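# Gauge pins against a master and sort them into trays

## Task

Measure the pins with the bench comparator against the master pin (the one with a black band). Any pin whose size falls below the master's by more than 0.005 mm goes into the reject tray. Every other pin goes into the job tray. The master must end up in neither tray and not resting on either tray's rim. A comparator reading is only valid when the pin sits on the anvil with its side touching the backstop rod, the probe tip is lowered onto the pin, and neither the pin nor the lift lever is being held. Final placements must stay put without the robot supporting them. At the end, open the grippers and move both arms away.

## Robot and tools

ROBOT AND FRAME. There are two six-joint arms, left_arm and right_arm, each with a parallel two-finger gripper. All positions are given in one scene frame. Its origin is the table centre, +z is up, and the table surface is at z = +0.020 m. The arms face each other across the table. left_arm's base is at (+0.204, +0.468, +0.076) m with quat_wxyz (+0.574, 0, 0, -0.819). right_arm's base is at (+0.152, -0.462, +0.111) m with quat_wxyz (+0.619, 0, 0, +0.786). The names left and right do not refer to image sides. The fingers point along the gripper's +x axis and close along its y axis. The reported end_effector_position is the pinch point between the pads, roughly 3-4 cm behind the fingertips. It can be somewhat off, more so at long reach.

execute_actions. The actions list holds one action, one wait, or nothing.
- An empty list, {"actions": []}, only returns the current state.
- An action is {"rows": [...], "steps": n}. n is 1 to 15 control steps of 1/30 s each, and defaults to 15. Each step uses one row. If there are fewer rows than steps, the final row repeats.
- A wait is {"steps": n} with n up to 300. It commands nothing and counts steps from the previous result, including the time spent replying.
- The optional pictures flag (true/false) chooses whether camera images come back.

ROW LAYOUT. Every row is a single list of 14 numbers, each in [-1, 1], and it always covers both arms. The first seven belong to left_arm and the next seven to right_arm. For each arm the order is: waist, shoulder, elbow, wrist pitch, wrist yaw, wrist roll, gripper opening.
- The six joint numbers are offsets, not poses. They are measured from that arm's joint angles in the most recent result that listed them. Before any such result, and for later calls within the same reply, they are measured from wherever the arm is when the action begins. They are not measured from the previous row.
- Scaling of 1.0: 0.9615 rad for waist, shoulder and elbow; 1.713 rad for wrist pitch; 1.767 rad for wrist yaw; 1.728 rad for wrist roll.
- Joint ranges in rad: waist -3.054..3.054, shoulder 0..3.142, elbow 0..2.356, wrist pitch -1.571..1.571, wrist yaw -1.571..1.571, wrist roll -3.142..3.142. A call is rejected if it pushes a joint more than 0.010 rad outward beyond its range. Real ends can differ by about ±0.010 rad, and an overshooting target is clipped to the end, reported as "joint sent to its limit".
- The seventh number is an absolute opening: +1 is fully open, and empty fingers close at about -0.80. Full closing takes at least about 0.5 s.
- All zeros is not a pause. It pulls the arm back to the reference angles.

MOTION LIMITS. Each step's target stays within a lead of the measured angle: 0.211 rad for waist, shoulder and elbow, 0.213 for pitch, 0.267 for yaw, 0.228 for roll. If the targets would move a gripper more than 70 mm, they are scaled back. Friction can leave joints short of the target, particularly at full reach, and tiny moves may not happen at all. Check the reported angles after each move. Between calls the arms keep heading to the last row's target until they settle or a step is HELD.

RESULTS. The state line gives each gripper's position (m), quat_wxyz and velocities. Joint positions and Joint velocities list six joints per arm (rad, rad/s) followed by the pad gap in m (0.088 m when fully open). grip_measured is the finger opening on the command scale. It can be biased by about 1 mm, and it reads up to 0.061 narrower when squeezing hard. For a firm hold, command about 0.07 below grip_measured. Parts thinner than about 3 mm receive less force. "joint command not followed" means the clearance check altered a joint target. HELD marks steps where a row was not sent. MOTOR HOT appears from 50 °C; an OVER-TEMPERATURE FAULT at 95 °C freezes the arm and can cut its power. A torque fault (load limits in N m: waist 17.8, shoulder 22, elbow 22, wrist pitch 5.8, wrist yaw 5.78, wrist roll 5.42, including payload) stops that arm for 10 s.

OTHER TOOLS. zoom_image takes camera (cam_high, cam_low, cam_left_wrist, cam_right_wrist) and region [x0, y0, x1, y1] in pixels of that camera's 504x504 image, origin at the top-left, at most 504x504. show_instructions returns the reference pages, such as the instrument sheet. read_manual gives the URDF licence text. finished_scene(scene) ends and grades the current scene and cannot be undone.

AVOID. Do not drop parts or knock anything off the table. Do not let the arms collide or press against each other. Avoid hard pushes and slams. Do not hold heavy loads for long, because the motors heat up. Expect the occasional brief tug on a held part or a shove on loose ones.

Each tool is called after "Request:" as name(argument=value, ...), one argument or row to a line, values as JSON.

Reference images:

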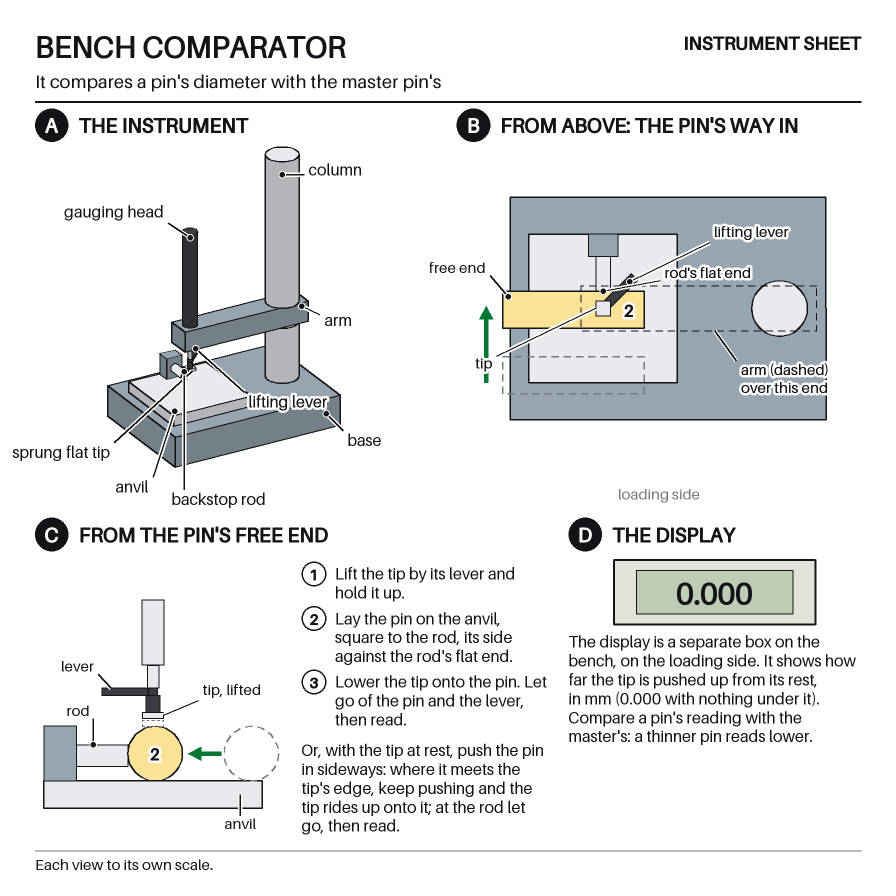

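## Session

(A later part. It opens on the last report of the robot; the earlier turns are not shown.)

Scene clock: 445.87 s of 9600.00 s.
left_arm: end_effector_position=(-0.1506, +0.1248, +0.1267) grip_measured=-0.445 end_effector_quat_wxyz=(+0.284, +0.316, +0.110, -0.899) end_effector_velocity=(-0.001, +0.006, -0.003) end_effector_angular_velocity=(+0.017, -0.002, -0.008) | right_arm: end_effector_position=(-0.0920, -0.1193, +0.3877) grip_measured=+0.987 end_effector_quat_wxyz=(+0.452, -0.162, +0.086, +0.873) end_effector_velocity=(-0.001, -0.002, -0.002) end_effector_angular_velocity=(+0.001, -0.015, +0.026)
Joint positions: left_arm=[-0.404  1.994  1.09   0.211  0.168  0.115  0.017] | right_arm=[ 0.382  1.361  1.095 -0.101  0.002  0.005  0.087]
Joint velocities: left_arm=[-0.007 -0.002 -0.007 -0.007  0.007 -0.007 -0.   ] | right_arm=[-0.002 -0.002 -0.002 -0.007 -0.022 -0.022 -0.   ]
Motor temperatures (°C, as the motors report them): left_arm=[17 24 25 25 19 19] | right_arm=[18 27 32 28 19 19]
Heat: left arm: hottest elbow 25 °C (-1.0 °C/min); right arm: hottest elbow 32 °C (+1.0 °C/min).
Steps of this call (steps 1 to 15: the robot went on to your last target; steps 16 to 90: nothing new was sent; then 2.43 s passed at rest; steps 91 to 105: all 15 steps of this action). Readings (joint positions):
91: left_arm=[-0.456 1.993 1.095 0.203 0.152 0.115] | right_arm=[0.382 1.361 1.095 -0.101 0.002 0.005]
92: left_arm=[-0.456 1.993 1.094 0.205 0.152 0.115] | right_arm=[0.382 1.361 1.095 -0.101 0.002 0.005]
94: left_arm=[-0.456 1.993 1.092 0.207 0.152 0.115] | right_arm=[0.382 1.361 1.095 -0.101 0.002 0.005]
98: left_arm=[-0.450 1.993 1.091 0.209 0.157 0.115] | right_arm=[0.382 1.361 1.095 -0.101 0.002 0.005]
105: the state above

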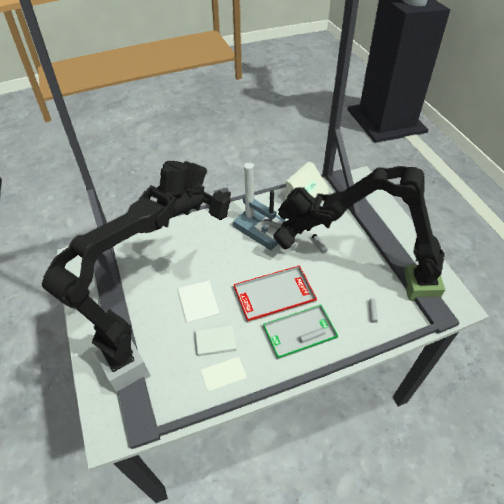

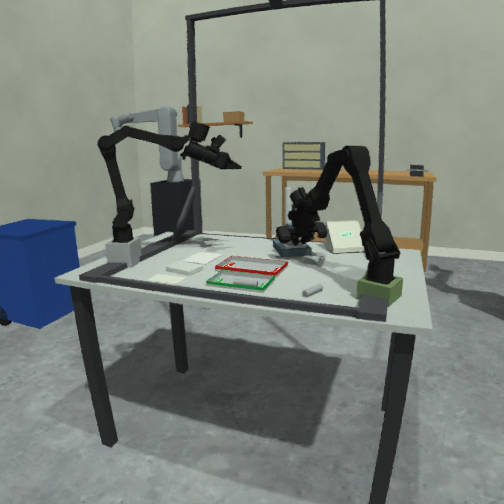

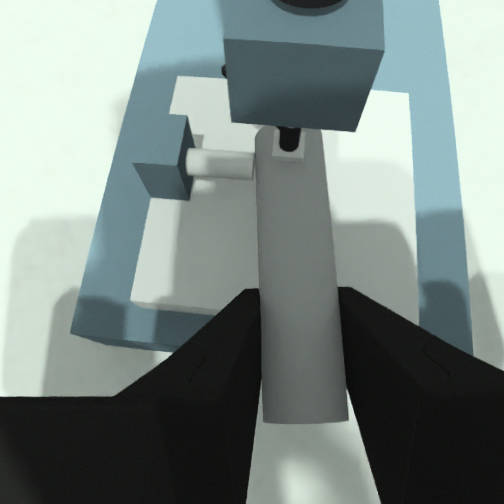

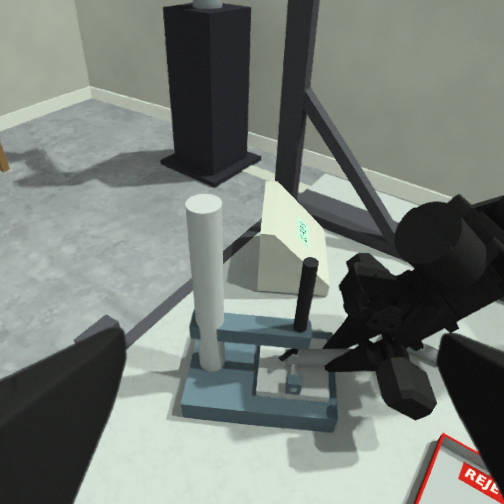

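Request:
execute_actions(
  actions=[
    {"rows":[[0.01,0,0,0,0,0,-0.56,0,0,0,0,0,0,1],[0.01,0,0,0,0,0,-0.2,0,0,0,0,0,0,1]],"steps":12},
  ],
)

Request:
execute_actions(
  actions=[
    {"rows":[[0,-0.06,0,0,0,0,-0.2,0,0,0,0,0,0,1],[0,-0.06,0,0,0,0,-0.2,0,0,0,0,0,0,1],[0,-0.15,0,0,0,0,-0.2,0,0,0,0,0,0,1],[0,-0.15,0,0,0,0,-0.2,0,0,0,0,0,0,1],[0,-0.25,-0.1,0,0,0,-0.2,0,0,0,0,0,0,1],[0,-0.25,-0.1,0,0,0,0,0,0,0,0,0,0,1],[0,-0.28,-0.13,-0.04,0,0,0.5,0,0,0,0,0,0,1],[-0.2,-0.33,-0.18,-0.09,-0.09,-0.066,1,0,0,0,0,0,0,1],[-0.49,-0.33,-0.18,-0.09,-0.09,-0.066,1,0,0,0,0,0,0,1]],"steps":15},
  ],
  pictures=true,
)

Scene clock: 452.93 s of 9600.00 s.
left_arm: end_effector_position=(-0.1481, +0.1222, +0.1267) grip_measured=-0.207 end_effector_quat_wxyz=(+0.287, +0.315, +0.111, -0.898) end_effector_velocity=(+0.002, +0.002, -0.003) end_effector_angular_velocity=(+0.010, -0.008, +0.008) | right_arm: end_effector_position=(-0.0920, -0.1193, +0.3877) grip_measured=+0.987 end_effector_quat_wxyz=(+0.452, -0.162, +0.086, +0.873) end_effector_velocity=(-0.001, -0.002, -0.002) end_effector_angular_velocity=(-0.011, +0.003, +0.007)
Joint positions: left_arm=[-0.397  1.994  1.09   0.211  0.168  0.115  0.029] | right_arm=[ 0.382  1.361  1.095 -0.101  0.002  0.005  0.087]
Joint velocities: left_arm=[-0.002 -0.002 -0.007 -0.007 -0.007 -0.007  0.002] | right_arm=[ 0.002 -0.002 -0.002 -0.007 -0.007  0.007  0.   ]
Motor temperatures (°C, as the motors report them): left_arm=[17 25 25 25 19 19] | right_arm=[18 27 32 29 19 19]
Heat: left arm: hottest shoulder 25 °C (-1.0 °C/min); right arm: hottest elbow 32 °C (+1.0 °C/min).
Steps of this call (steps 1 to 15: the robot went on to your last target; steps 16 to 90: nothing new was sent; then 3.67 s passed at rest; steps 91 to 102: all 12 steps of this action). Readings (joint positions):
91: left_arm=[-0.404 1.994 1.090 0.211 0.168 0.115] | right_arm=[0.382 1.361 1.095 -0.101 0.002 0.005]
92: left_arm=[-0.404 1.994 1.090 0.211 0.168 0.115] | right_arm=[0.382 1.361 1.095 -0.101 0.002 0.005]
94: left_arm=[-0.402 1.994 1.090 0.211 0.168 0.115] | right_arm=[0.382 1.361 1.095 -0.101 0.002 0.005]
98: left_arm=[-0.397 1.994 1.090 0.211 0.168 0.115] | right_arm=[0.382 1.361 1.095 -0.101 0.002 0.005]
102: the state above

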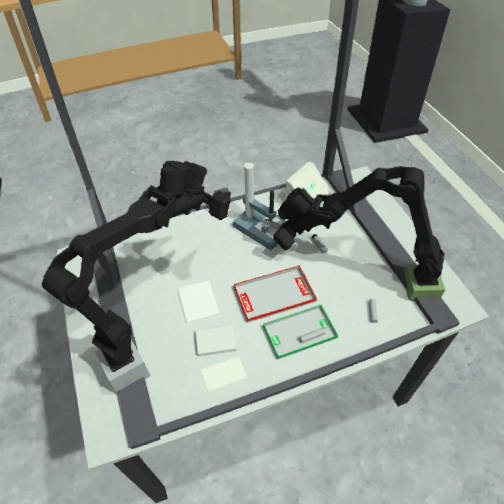

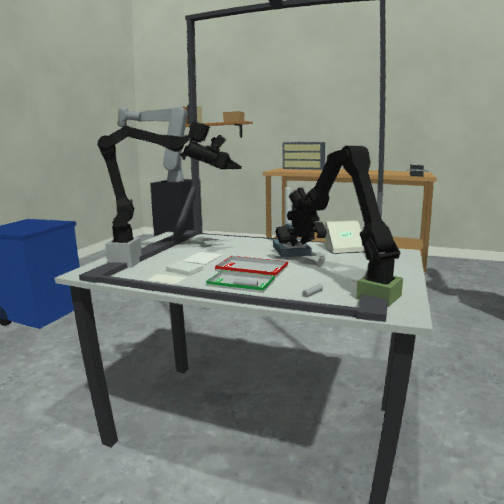

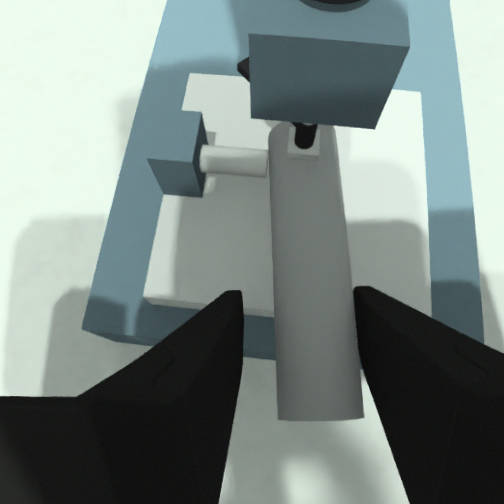

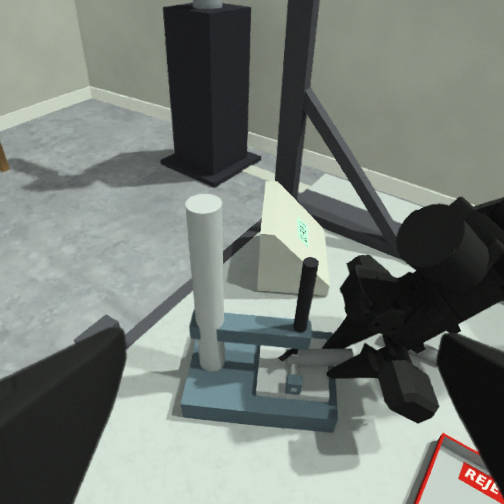

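Scene clock: 453.43 s of 9600.00 s.
left_arm: end_effector_position=(-0.1929, +0.2787, +0.1805) grip_measured=+0.869 end_effector_quat_wxyz=(+0.196, +0.326, +0.073, -0.922) end_effector_velocity=(-0.214, +0.632, -0.112) end_effector_angular_velocity=(+0.180, -0.332, -1.386) | right_arm: end_effector_position=(-0.0920, -0.1193, +0.3877) grip_measured=+0.987 end_effector_quat_wxyz=(+0.452, -0.162, +0.086, +0.873) end_effector_velocity=(-0.001, -0.002, -0.002) end_effector_angular_velocity=(-0.007, -0.003, +0.021)
Joint positions: left_arm=[-0.768  1.688  0.938  0.069  0.03   0.015  0.082] | right_arm=[ 0.382  1.361  1.095 -0.101  0.002  0.005  0.087]
Joint velocities: left_arm=[-1.541 -0.002 -0.222 -0.154 -0.11  -0.11   0.113] | right_arm=[-0.002 -0.002 -0.002 -0.007 -0.022 -0.007 -0.   ]
Motor temperatures (°C, as the motors report them): left_arm=[17 25 25 25 19 19] | right_arm=[18 27 32 29 19 19]
Heat: left arm: hottest shoulder 25 °C (-1.0 °C/min); right arm: hottest elbow 32 °C (+1.0 °C/min).
Steps of this call (steps 1 to 15: all 15 steps of this action). Readings (joint positions):
1: left_arm=[-0.397 1.987 1.090 0.211 0.168 0.115] | right_arm=[0.382 1.361 1.095 -0.101 0.002 0.005]
2: left_arm=[-0.397 1.981 1.090 0.207 0.168 0.115] | right_arm=[0.382 1.361 1.095 -0.101 0.002 0.005]
4: left_arm=[-0.397 1.939 1.087 0.204 0.168 0.115] | right_arm=[0.382 1.361 1.095 -0.101 0.002 0.005]
8: left_arm=[-0.413 1.763 1.010 0.173 0.122 0.089] | right_arm=[0.382 1.361 1.095 -0.101 0.002 0.005]
15: the state above

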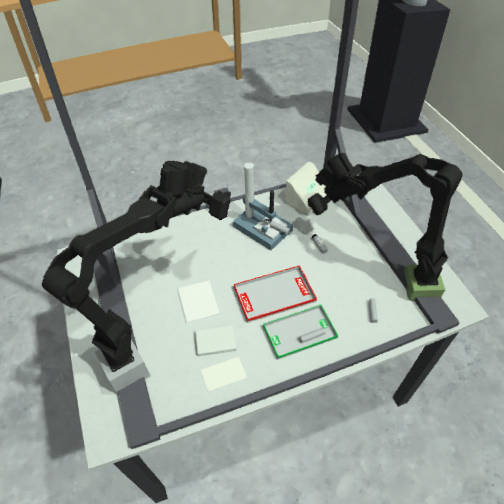

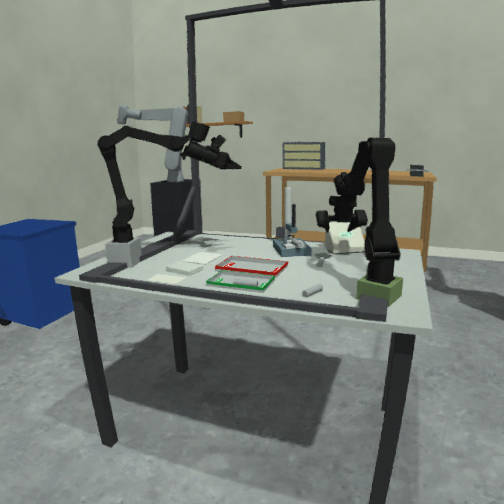

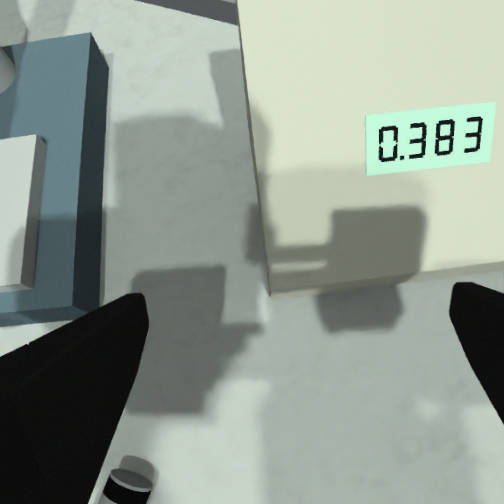

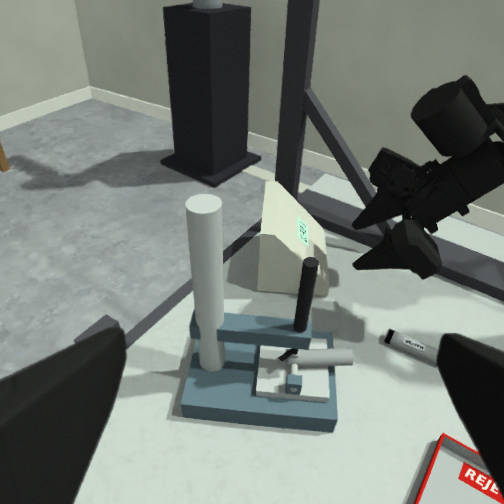

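Request:
execute_actions(
  actions=[
    {"rows":[[-0.05,0.05,0,0,0,0,0.3,0,0,0,0,0,0,1]],"steps":12},
  ],
)

Request:
zoom_image(
  camera="cam_right_wrist",
  region=[240,310,370,410],
)

Scene clock: 458.57 s of 9600.00 s.
left_arm: end_effector_position=(-0.1989, +0.2983, +0.1600) grip_measured=+0.309 end_effector_quat_wxyz=(+0.176, +0.351, +0.072, -0.917) end_effector_velocity=(+0.002, +0.001, -0.001) end_effector_angular_velocity=(+0.003, -0.007, +0.008) | right_arm: end_effector_position=(-0.0920, -0.1193, +0.3877) grip_measured=+0.987 end_effector_quat_wxyz=(+0.452, -0.162, +0.086, +0.873) end_effector_velocity=(+0.000, -0.000, +0.001) end_effector_angular_velocity=(+0.019, -0.015, +0.004)
Joint positions: left_arm=[-0.817  1.73   0.931  0.066  0.024  0.01   0.054] | right_arm=[ 0.382  1.361  1.095 -0.101  0.002  0.005  0.087]
Joint velocities: left_arm=[-0.002 -0.002 -0.002 -0.007 -0.007 -0.007 -0.004] | right_arm=[ 0.002 -0.002 -0.002  0.007  0.007 -0.022 -0.001]
Motor temperatures (°C, as the motors report them): left_arm=[17 25 25 25 19 19] | right_arm=[18 27 32 29 19 19]
Heat: left arm: hottest shoulder 25 °C (+0.0 °C/min); right arm: hottest elbow 32 °C (+1.0 °C/min).
Steps of this call (steps 1 to 30: the robot went on to your last target; steps 31 to 90: nothing new was sent; then 1.73 s passed at rest; steps 91 to 102: all 12 steps of this action). Readings (joint positions):
91: left_arm=[-0.865 1.691 0.927 0.059 0.017 0.006] | right_arm=[0.382 1.361 1.095 -0.101 0.002 0.005]
92: left_arm=[-0.854 1.698 0.929 0.062 0.019 0.006] | right_arm=[0.382 1.361 1.095 -0.101 0.002 0.005]
94: left_arm=[-0.831 1.715 0.931 0.064 0.019 0.007] | right_arm=[0.382 1.361 1.095 -0.101 0.002 0.005]
98: left_arm=[-0.817 1.730 0.931 0.064 0.023 0.010] | right_arm=[0.382 1.361 1.095 -0.101 0.002 0.005]
102: the state above

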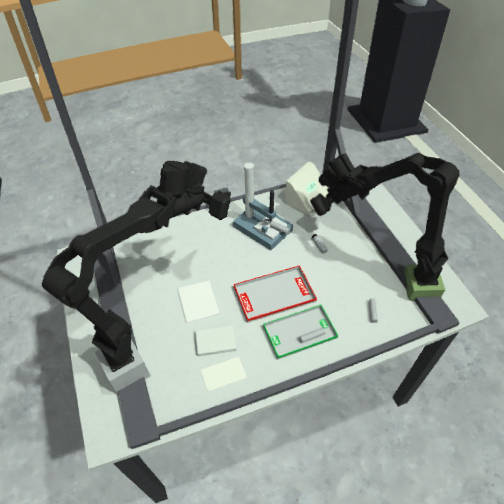

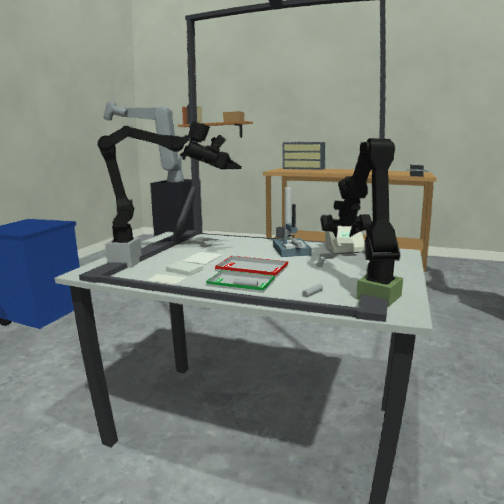

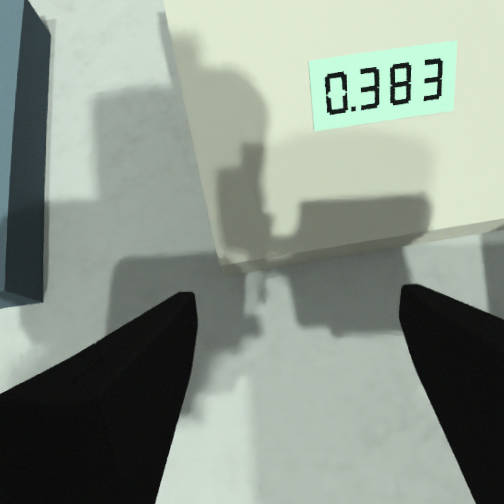

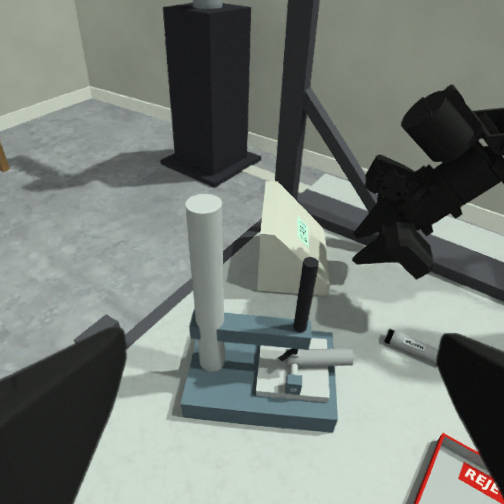

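Region (240, 310, 370, 410) of cam_right_wrist's 504x504 image, scaled by 3.877, with more detail than that image has; it fills the top 388 rows of this view, and the rest is white.

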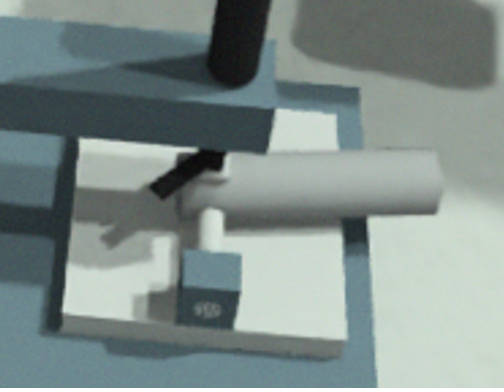

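Request:
execute_actions(
  actions=[
    {"rows":[[0.2,0.03,0.07,0.03,0.074,0.061,-0.2,0,0,0,0,0,0,1],[0.43,0.03,0.1,0.05,0.074,0.061,-0.2,0,0,0,0,0,0,1],[0.43,0.03,0.1,0.05,0.074,0.061,-0.2,0,0,0,0,0,0,1],[0.43,0.05,0.12,0.07,0.074,0.061,-0.2,0,0,0,0,0,0,1],[0.43,0.05,0.12,0.07,0.074,0.061,-0.2,0,0,0,0,0,0,1],[0.43,0.05,0.12,0.07,0.074,0.061,-0.2,0,0,0,0,0,0,1],[0.43,0.12,0.16,0.085,0.078,0.061,-0.2,0,0,0,0,0,0,1],[0.43,0.18,0.165,0.085,0.078,0.061,-0.2,0,0,0,0,0,0,1],[0.43,0.23,0.165,0.085,0.078,0.061,-0.2,0,0,0,0,0,0,1],[0.43,0.265,0.165,0.085,0.078,0.061,-0.2,0,0,0,0,0,0,1],[0.43,0.28,0.165,0.085,0.078,0.061,-0.2,0,0,0,0,0,0,1]],"steps":15},
  ],
)

Scene clock: 466.37 s of 9600.00 s.
left_arm: end_effector_position=(-0.1478, +0.1237, +0.1260) grip_measured=-0.196 end_effector_quat_wxyz=(+0.288, +0.318, +0.112, -0.896) end_effector_velocity=(+0.026, +0.035, -0.123) end_effector_angular_velocity=(+0.230, -0.184, +0.001) | right_arm: end_effector_position=(-0.0920, -0.1193, +0.3877) grip_measured=+0.987 end_effector_quat_wxyz=(+0.452, -0.162, +0.086, +0.873) end_effector_velocity=(-0.000, -0.003, -0.005) end_effector_angular_velocity=(-0.019, -0.012, +0.021)
Joint positions: left_arm=[-0.4    1.991  1.088  0.205  0.161  0.111  0.029] | right_arm=[ 0.382  1.361  1.095 -0.101  0.002  0.005  0.087]
Joint velocities: left_arm=[-0.007  0.173 -0.11  -0.007  0.007 -0.022 -0.001] | right_arm=[-0.002 -0.002 -0.002 -0.022 -0.022 -0.007 -0.   ]
Motor temperatures (°C, as the motors report them): left_arm=[17 25 25 25 19 19] | right_arm=[18 27 32 29 19 19]
Heat: left arm: hottest shoulder 25 °C (+0.0 °C/min); right arm: hottest elbow 32 °C (+1.0 °C/min).
Steps of this call (steps 1 to 15: the robot went on to your last target; steps 16 to 90: nothing new was sent; then 4.30 s passed at rest; steps 91 to 105: all 15 steps of this action). Readings (joint positions):
91: left_arm=[-0.798 1.734 0.938 0.069 0.070 0.038] | right_arm=[0.382 1.361 1.095 -0.101 0.002 0.005]
92: left_arm=[-0.759 1.740 0.949 0.087 0.098 0.059] | right_arm=[0.382 1.361 1.095 -0.101 0.002 0.005]
94: left_arm=[-0.666 1.753 0.979 0.121 0.114 0.079] | right_arm=[0.382 1.361 1.095 -0.101 0.002 0.005]
98: left_arm=[-0.476 1.793 1.047 0.185 0.139 0.101] | right_arm=[0.382 1.361 1.095 -0.101 0.002 0.005]
105: the state above

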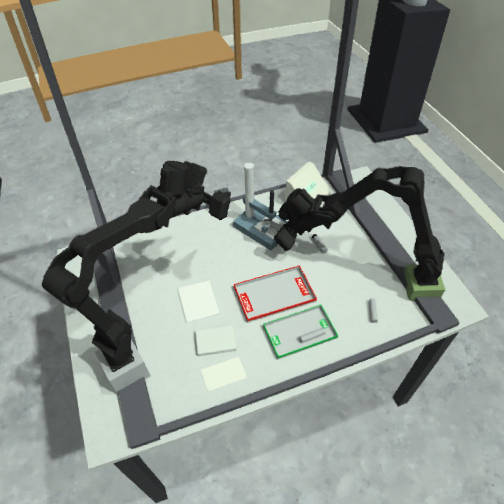

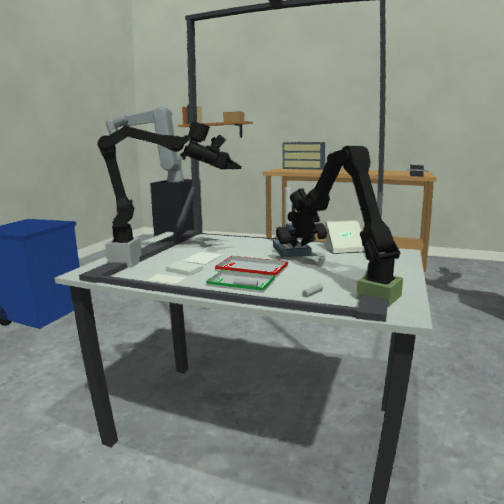

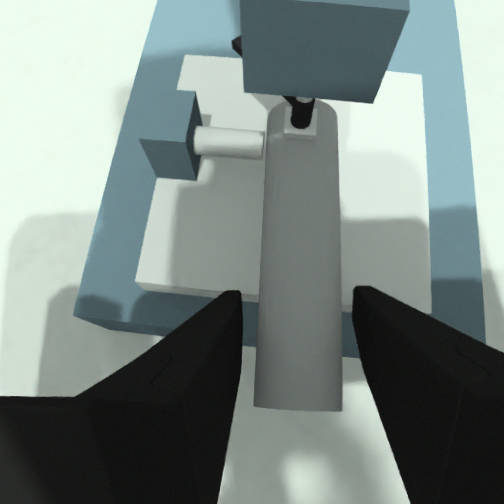

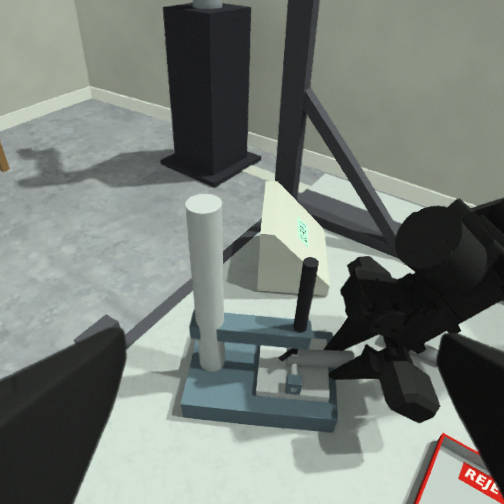

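Request:
execute_actions(
  actions=[
    {"rows":[[0,0.004,0,0,0,0,-0.56,0,0,0,0,0,0,1],[0,0.004,0,0,0,0,-0.56,0,0,0,0,0,0,1],[0,0.004,0,0,0,0,-0.56,0,0,0,0,0,0,1],[0,0.004,0,0,0,0,-0.56,0,0,0,0,0,0,1],[0,0.004,0,0,0,0,-0.56,0,0,0,0,0,0,1],[0,0.004,0,0,0,0,-0.56,0,0,0,0,0,0,1],[0,0.004,0,0,0,0,-0.56,0,0,0,0,0,0,1],[0,0.004,0,0,0,0,-0.56,0,0,0,0,0,0,1],[-0.015,0.004,0,0,0,0,-0.56,0,0,0,0,0,0,1],[-0.03,0.004,0,0,0,0,-0.56,0,0,0,0,0,0,1],[-0.05,0.004,0,0,0,0,-0.56,0,0,0,0,0,0,1],[-0.07,0.004,0,0,0,0,-0.56,0,0,0,0,0,0,1]],"steps":15},
  ],
  pictures=false,
)

Request:
execute_actions(
  actions=[
    {"rows":[[0,-0.04,0.02,0,0,0,-0.56,0,0,0,0,0,0,1],[0,-0.12,0.02,0,0,0,-0.56,0,0,0,0,0,0,1],[0,-0.22,0,0.03,0,0,-0.56,0,0,0,0,0,0,1],[0,-0.3,-0.1,0.07,0,0,-0.56,0,0,0,0,0,0,1],[0.05,-0.36,-0.25,0.11,-0.04,-0.03,-0.56,0,0,0,0,0,0,1],[0.2,-0.4,-0.4,0.15,-0.09,-0.066,-0.56,0,0,0,0,0,0,1],[0.48,-0.4,-0.5,0.18,-0.09,-0.066,-0.56,0,0,0,0,0,0,1]],"steps":15},
  ],
)

Scene clock: 475.20 s of 9600.00 s.
left_arm: end_effector_position=(-0.1646, +0.1402, +0.1262) grip_measured=-0.449 end_effector_quat_wxyz=(+0.269, +0.320, +0.103, -0.903) end_effector_velocity=(-0.088, +0.103, -0.001) end_effector_angular_velocity=(+0.007, -0.019, -0.259) | right_arm: end_effector_position=(-0.0920, -0.1193, +0.3877) grip_measured=+0.987 end_effector_quat_wxyz=(+0.452, -0.162, +0.086, +0.873) end_effector_velocity=(+0.002, +0.000, -0.002) end_effector_angular_velocity=(-0.000, -0.012, -0.007)
Joint positions: left_arm=[-0.45   1.993  1.09   0.209  0.155  0.111  0.017] | right_arm=[ 0.382  1.361  1.095 -0.101  0.002  0.005  0.087]
Joint velocities: left_arm=[-0.281 -0.007 -0.002 -0.022 -0.022 -0.007 -0.001] | right_arm=[-0.002 -0.002 -0.002 -0.007  0.007 -0.007 -0.   ]
Motor temperatures (°C, as the motors report them): left_arm=[17 26 25 25 19 19] | right_arm=[18 27 32 29 19 19]
Heat: left arm: hottest shoulder 26 °C (+1.0 °C/min); right arm: hottest elbow 32 °C (+1.0 °C/min).
Steps of this call (steps 1 to 15: the robot went on to your last target; steps 16 to 90: nothing new was sent; then 5.33 s passed at rest; steps 91 to 105: all 15 steps of this action). Readings (joint positions):
91: left_arm=[-0.400 1.993 1.090 0.212 0.161 0.111] | right_arm=[0.382 1.361 1.095 -0.101 0.002 0.005]
92: left_arm=[-0.400 1.993 1.090 0.211 0.162 0.111] | right_arm=[0.382 1.361 1.095 -0.101 0.002 0.005]
94: left_arm=[-0.402 1.993 1.090 0.209 0.166 0.111] | right_arm=[0.382 1.361 1.095 -0.101 0.002 0.005]
98: left_arm=[-0.402 1.993 1.090 0.209 0.166 0.111] | right_arm=[0.382 1.361 1.095 -0.101 0.002 0.005]
105: the state above

Scene clock: 475.70 s of 9600.00 s.
left_arm: end_effector_position=(+0.0017, +0.1005, +0.1713) grip_measured=-0.444 end_effector_quat_wxyz=(+0.485, +0.210, +0.121, -0.840) end_effector_velocity=(+0.698, -0.180, -0.230) end_effector_angular_velocity=(+0.484, -0.257, +1.844) | right_arm: end_effector_position=(-0.0920, -0.1193, +0.3877) grip_measured=+0.987 end_effector_quat_wxyz=(+0.452, -0.162, +0.086, +0.873) end_effector_velocity=(+0.002, -0.003, -0.003) end_effector_angular_velocity=(-0.011, -0.013, +0.007)
Joint positions: left_arm=[-0.147  1.646  0.675  0.481  0.027  0.015  0.017] | right_arm=[ 0.382  1.361  1.095 -0.101  0.002  0.005  0.087]
Joint velocities: left_arm=[ 1.585 -0.042 -0.711  0.125 -0.227 -0.125 -0.   ] | right_arm=[-0.002 -0.007 -0.002 -0.022 -0.007 -0.007  0.   ]
Motor temperatures (°C, as the motors report them): left_arm=[17 26 25 25 19 19] | right_arm=[18 27 32 29 19 19]
Heat: left arm: hottest shoulder 26 °C (+1.0 °C/min); right arm: hottest elbow 32 °C (+1.0 °C/min).
Steps of this call (steps 1 to 15: all 15 steps of this action). Readings (joint positions):
1: left_arm=[-0.456 1.989 1.091 0.209 0.155 0.111] | right_arm=[0.382 1.361 1.095 -0.101 0.002 0.005]
2: left_arm=[-0.459 1.975 1.091 0.203 0.155 0.111] | right_arm=[0.382 1.361 1.095 -0.101 0.002 0.005]
4: left_arm=[-0.458 1.921 1.062 0.228 0.155 0.111] | right_arm=[0.382 1.361 1.095 -0.101 0.002 0.005]
8: left_arm=[-0.413 1.741 0.897 0.394 0.174 0.073] | right_arm=[0.382 1.361 1.095 -0.101 0.002 0.005]
15: the state above

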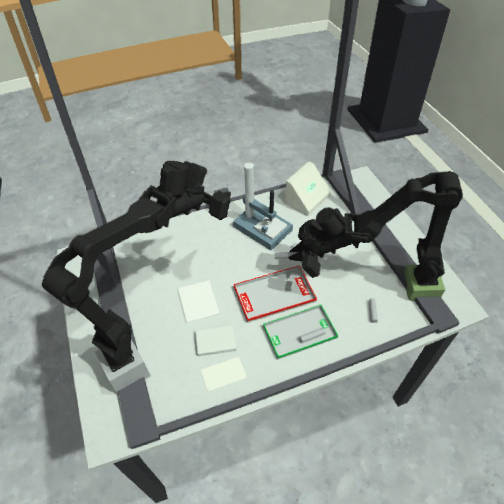

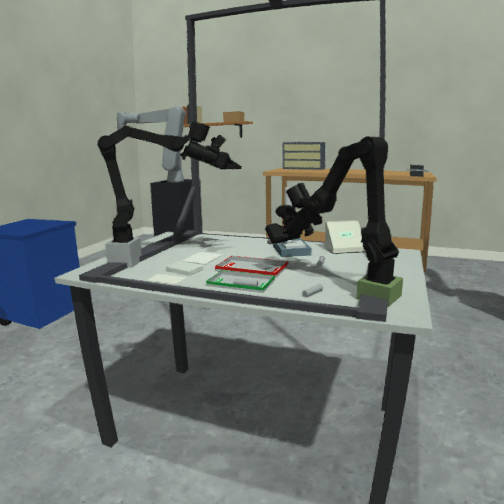

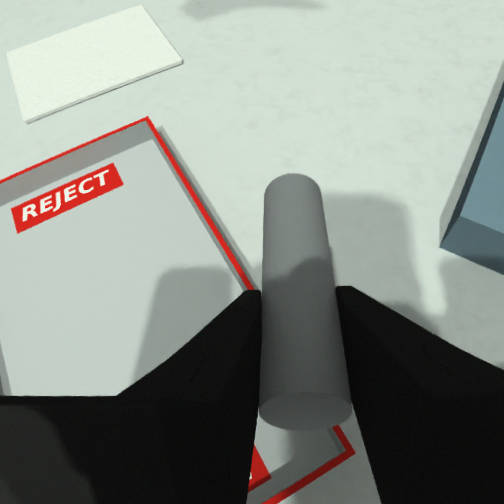

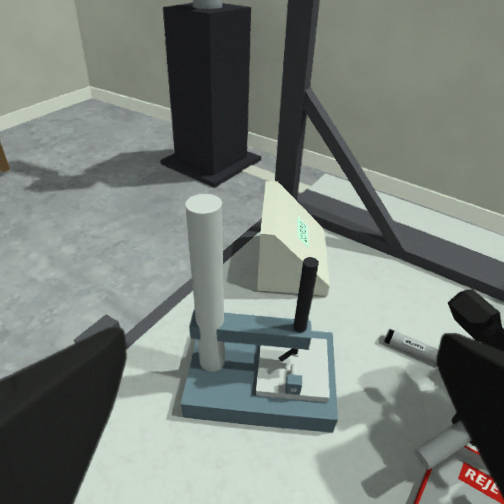

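Request:
execute_actions(
  actions=[
    {"rows":[[0.25,0.1,-0.03,0.06,-0.015,0,-0.56,0,0,0,0,0,0,1]],"steps":12},
  ],
)

Scene clock: 480.33 s of 9600.00 s.
left_arm: end_effector_position=(+0.0999, +0.0653, +0.1362) grip_measured=-0.444 end_effector_quat_wxyz=(+0.589, +0.211, +0.157, -0.764) end_effector_velocity=(+0.000, +0.001, +0.001) end_effector_angular_velocity=(+0.003, +0.002, +0.008) | right_arm: end_effector_position=(-0.0920, -0.1193, +0.3877) grip_measured=+0.987 end_effector_quat_wxyz=(+0.452, -0.162, +0.086, +0.873) end_effector_velocity=(+0.003, -0.000, +0.003) end_effector_angular_velocity=(-0.000, +0.005, -0.012)
Joint positions: left_arm=[0.093 1.743 0.635 0.576 0.    0.01  0.017] | right_arm=[ 0.382  1.361  1.095 -0.101  0.002  0.005  0.087]
Joint velocities: left_arm=[-0.002 -0.007 -0.002 -0.007 -0.007 -0.007  0.   ] | right_arm=[-0.002 -0.007  0.002 -0.007  0.007  0.007 -0.   ]
Motor temperatures (°C, as the motors report them): left_arm=[17 26 25 26 19 19] | right_arm=[18 27 32 29 19 19]
Heat: left arm: hottest shoulder 26 °C (+1.0 °C/min); right arm: hottest elbow 32 °C (+1.0 °C/min).
Steps of this call (steps 1 to 30: the robot went on to your last target; steps 31 to 90: nothing new was sent; then 1.23 s passed at rest; steps 91 to 102: all 12 steps of this action). Readings (joint positions):
91: left_arm=[0.020 1.640 0.612 0.525 0.000 0.002] | right_arm=[0.382 1.361 1.095 -0.101 0.002 0.005]
92: left_arm=[0.036 1.664 0.619 0.550 0.004 0.003] | right_arm=[0.382 1.361 1.095 -0.101 0.002 0.005]
94: left_arm=[0.072 1.712 0.635 0.562 0.002 0.005] | right_arm=[0.382 1.361 1.095 -0.101 0.002 0.005]
98: left_arm=[0.093 1.743 0.635 0.568 0.000 0.009] | right_arm=[0.382 1.361 1.095 -0.101 0.002 0.005]
102: the state above

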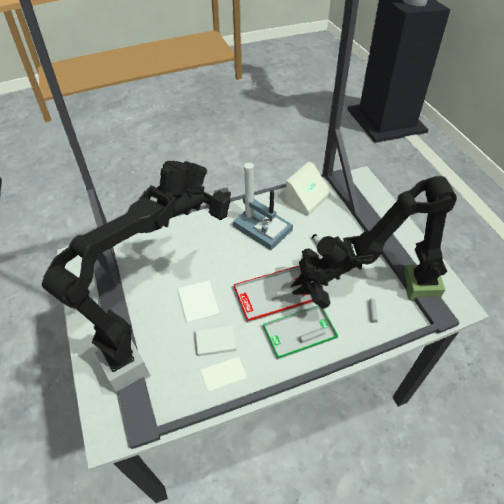

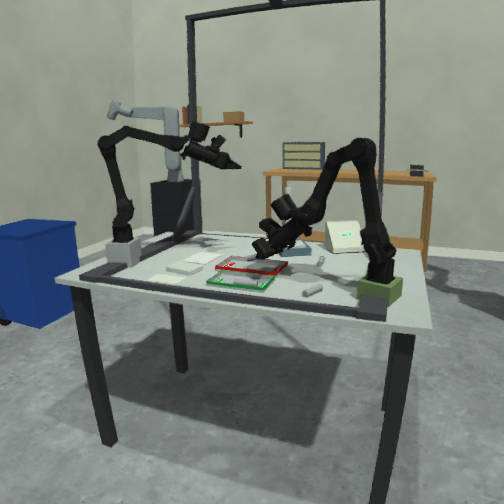

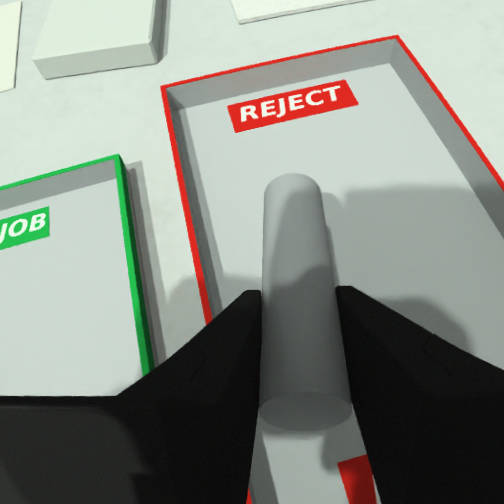

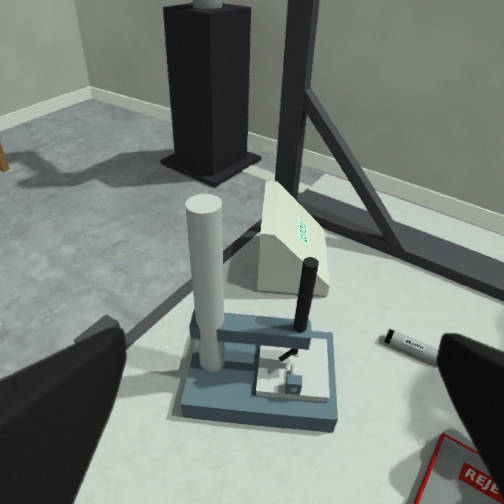

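Request:
execute_actions(
  actions=[
    {"rows":[[-0.035,0.03,-0.03,0.02,0,0,-0.56,0,0,0,0,0,0,1],[-0.035,0.07,-0.06,0.04,0,0,-0.56,0,0,0,0,0,0,1],[-0.035,0.115,-0.1,0.06,0,0,-0.56,0,0,0,0,0,0,1]],"steps":12},
  ],
)

Scene clock: 488.50 s of 9600.00 s.
left_arm: end_effector_position=(+0.0942, +0.0919, +0.0858) grip_measured=-0.444 end_effector_quat_wxyz=(+0.570, +0.248, +0.181, -0.762) end_effector_velocity=(+0.002, +0.001, -0.001) end_effector_angular_velocity=(+0.011, +0.011, +0.021) | right_arm: end_effector_position=(-0.0920, -0.1193, +0.3877) grip_measured=+0.987 end_effector_quat_wxyz=(+0.452, -0.162, +0.086, +0.873) end_effector_velocity=(+0.001, -0.002, -0.005) end_effector_angular_velocity=(-0.015, -0.016, +0.007)
Joint positions: left_arm=[ 0.062  1.846  0.546  0.676 -0.     0.008  0.017] | right_arm=[ 0.382  1.361  1.095 -0.101  0.002  0.005  0.087]
Joint velocities: left_arm=[ 0.002 -0.002 -0.002 -0.007 -0.007 -0.022 -0.   ] | right_arm=[-0.002 -0.002 -0.002 -0.022 -0.007 -0.007 -0.   ]
Motor temperatures (°C, as the motors report them): left_arm=[17 26 26 27 19 19] | right_arm=[18 27 32 29 19 19]
Heat: left arm: hottest wrist pitch 27 °C (+2.0 °C/min); right arm: hottest elbow 32 °C (+0.0 °C/min).
Steps of this call (steps 1 to 15: the robot went on to your last target; steps 16 to 90: nothing new was sent; then 4.77 s passed at rest; steps 91 to 102: all 12 steps of this action). Readings (joint positions):
91: left_arm=[0.091 1.747 0.632 0.584 -0.001 0.010] | right_arm=[0.382 1.361 1.095 -0.101 0.002 0.005]
92: left_arm=[0.084 1.758 0.622 0.608 -0.001 0.010] | right_arm=[0.382 1.361 1.095 -0.101 0.002 0.005]
94: left_arm=[0.070 1.796 0.594 0.653 -0.001 0.010] | right_arm=[0.382 1.361 1.095 -0.101 0.002 0.005]
98: left_arm=[0.062 1.844 0.548 0.672 -0.000 0.008] | right_arm=[0.382 1.361 1.095 -0.101 0.002 0.005]
102: the state above

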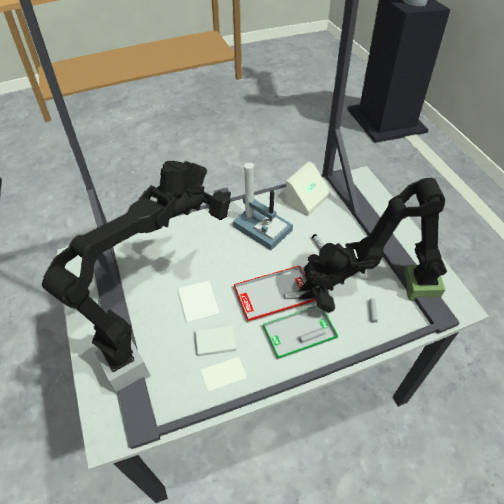

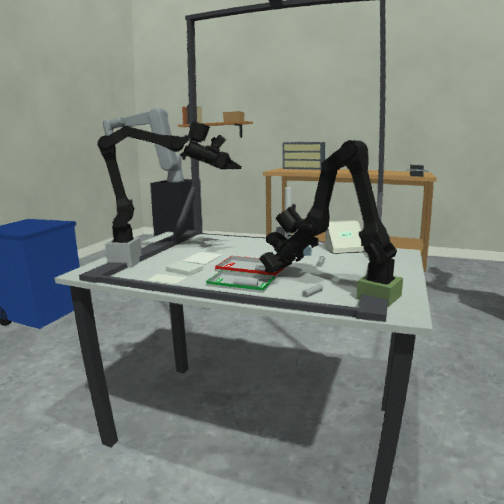

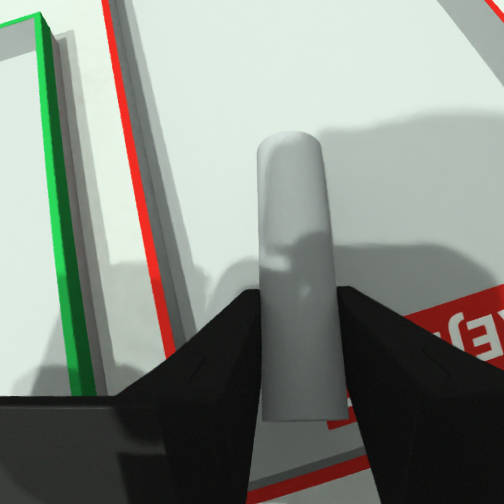

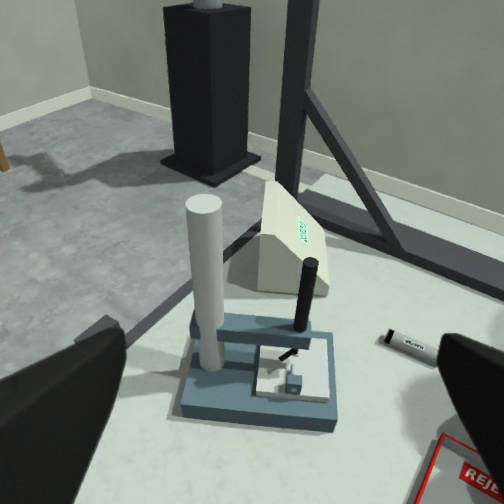

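Request:
execute_actions(
  actions=[
    {"rows":[[0,0.02,0.1,-0.05,0,0,-0.56,0,0,0,0,0,0,1],[0,0.07,0.2,-0.11,0,0,-0.56,0,0,0,0,0,0,1]],"steps":12},
  ],
)

Scene clock: 493.30 s of 9600.00 s.
left_arm: end_effector_position=(+0.0849, +0.0601, +0.0878) grip_measured=-0.444 end_effector_quat_wxyz=(+0.564, +0.270, +0.198, -0.755) end_effector_velocity=(-0.001, -0.002, -0.000) end_effector_angular_velocity=(+0.006, +0.011, +0.017) | right_arm: end_effector_position=(-0.0920, -0.1193, +0.3877) grip_measured=+0.987 end_effector_quat_wxyz=(+0.452, -0.162, +0.086, +0.873) end_effector_velocity=(+0.003, +0.002, +0.001) end_effector_angular_velocity=(+0.019, -0.015, -0.006)
Joint positions: left_arm=[ 0.062  1.905  0.729  0.492 -0.     0.008  0.017] | right_arm=[ 0.382  1.361  1.095 -0.101  0.002  0.005  0.087]
Joint velocities: left_arm=[-0.002  0.007  0.012 -0.007 -0.007 -0.022 -0.   ] | right_arm=[-0.007 -0.002 -0.002  0.007  0.007 -0.022 -0.   ]
Motor temperatures (°C, as the motors report them): left_arm=[17 26 25 27 19 19] | right_arm=[18 27 32 29 19 19]
Heat: left arm: hottest wrist pitch 27 °C (+2.0 °C/min); right arm: hottest elbow 32 °C (+0.0 °C/min).
Steps of this call (steps 1 to 15: the robot went on to your last target; steps 16 to 90: nothing new was sent; then 1.40 s passed at rest; steps 91 to 102: all 12 steps of this action). Readings (joint positions):
91: left_arm=[0.062 1.848 0.560 0.655 -0.000 0.008] | right_arm=[0.382 1.361 1.095 -0.101 0.002 0.005]
92: left_arm=[0.062 1.857 0.598 0.602 -0.000 0.008] | right_arm=[0.382 1.361 1.095 -0.101 0.002 0.005]
94: left_arm=[0.062 1.886 0.679 0.543 -0.000 0.008] | right_arm=[0.382 1.361 1.095 -0.101 0.002 0.005]
98: left_arm=[0.062 1.902 0.726 0.499 -0.000 0.008] | right_arm=[0.382 1.361 1.095 -0.101 0.002 0.005]
102: the state above

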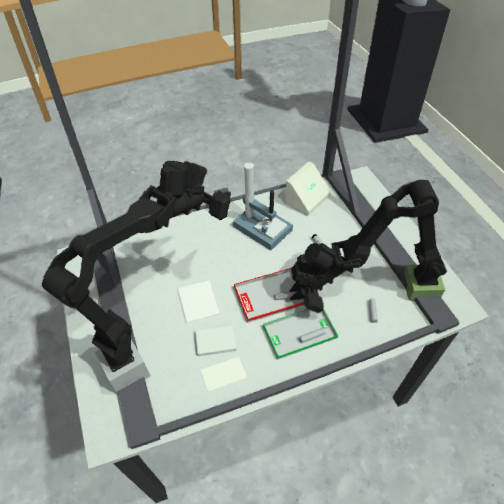

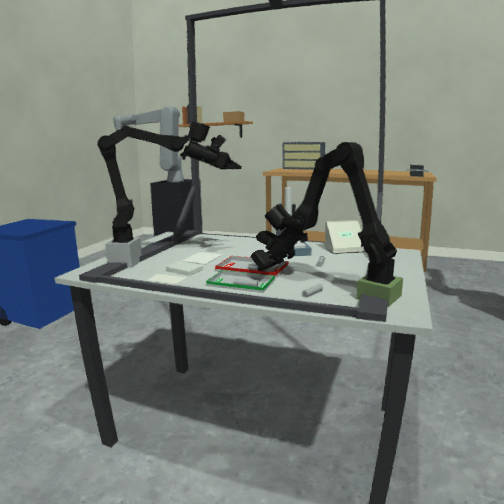

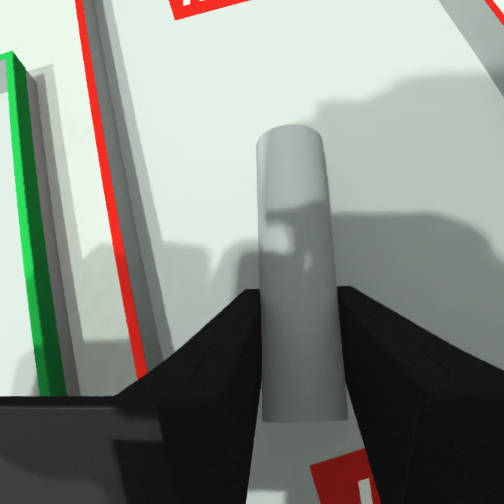

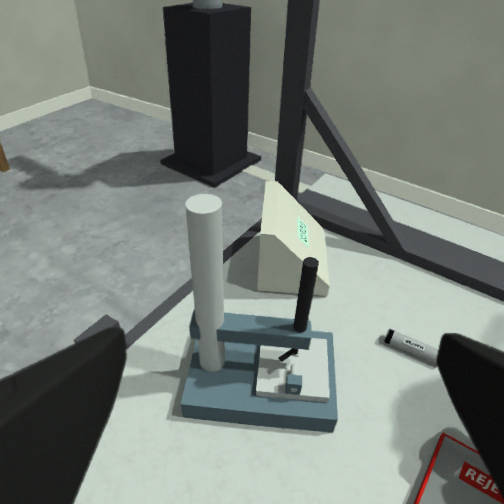

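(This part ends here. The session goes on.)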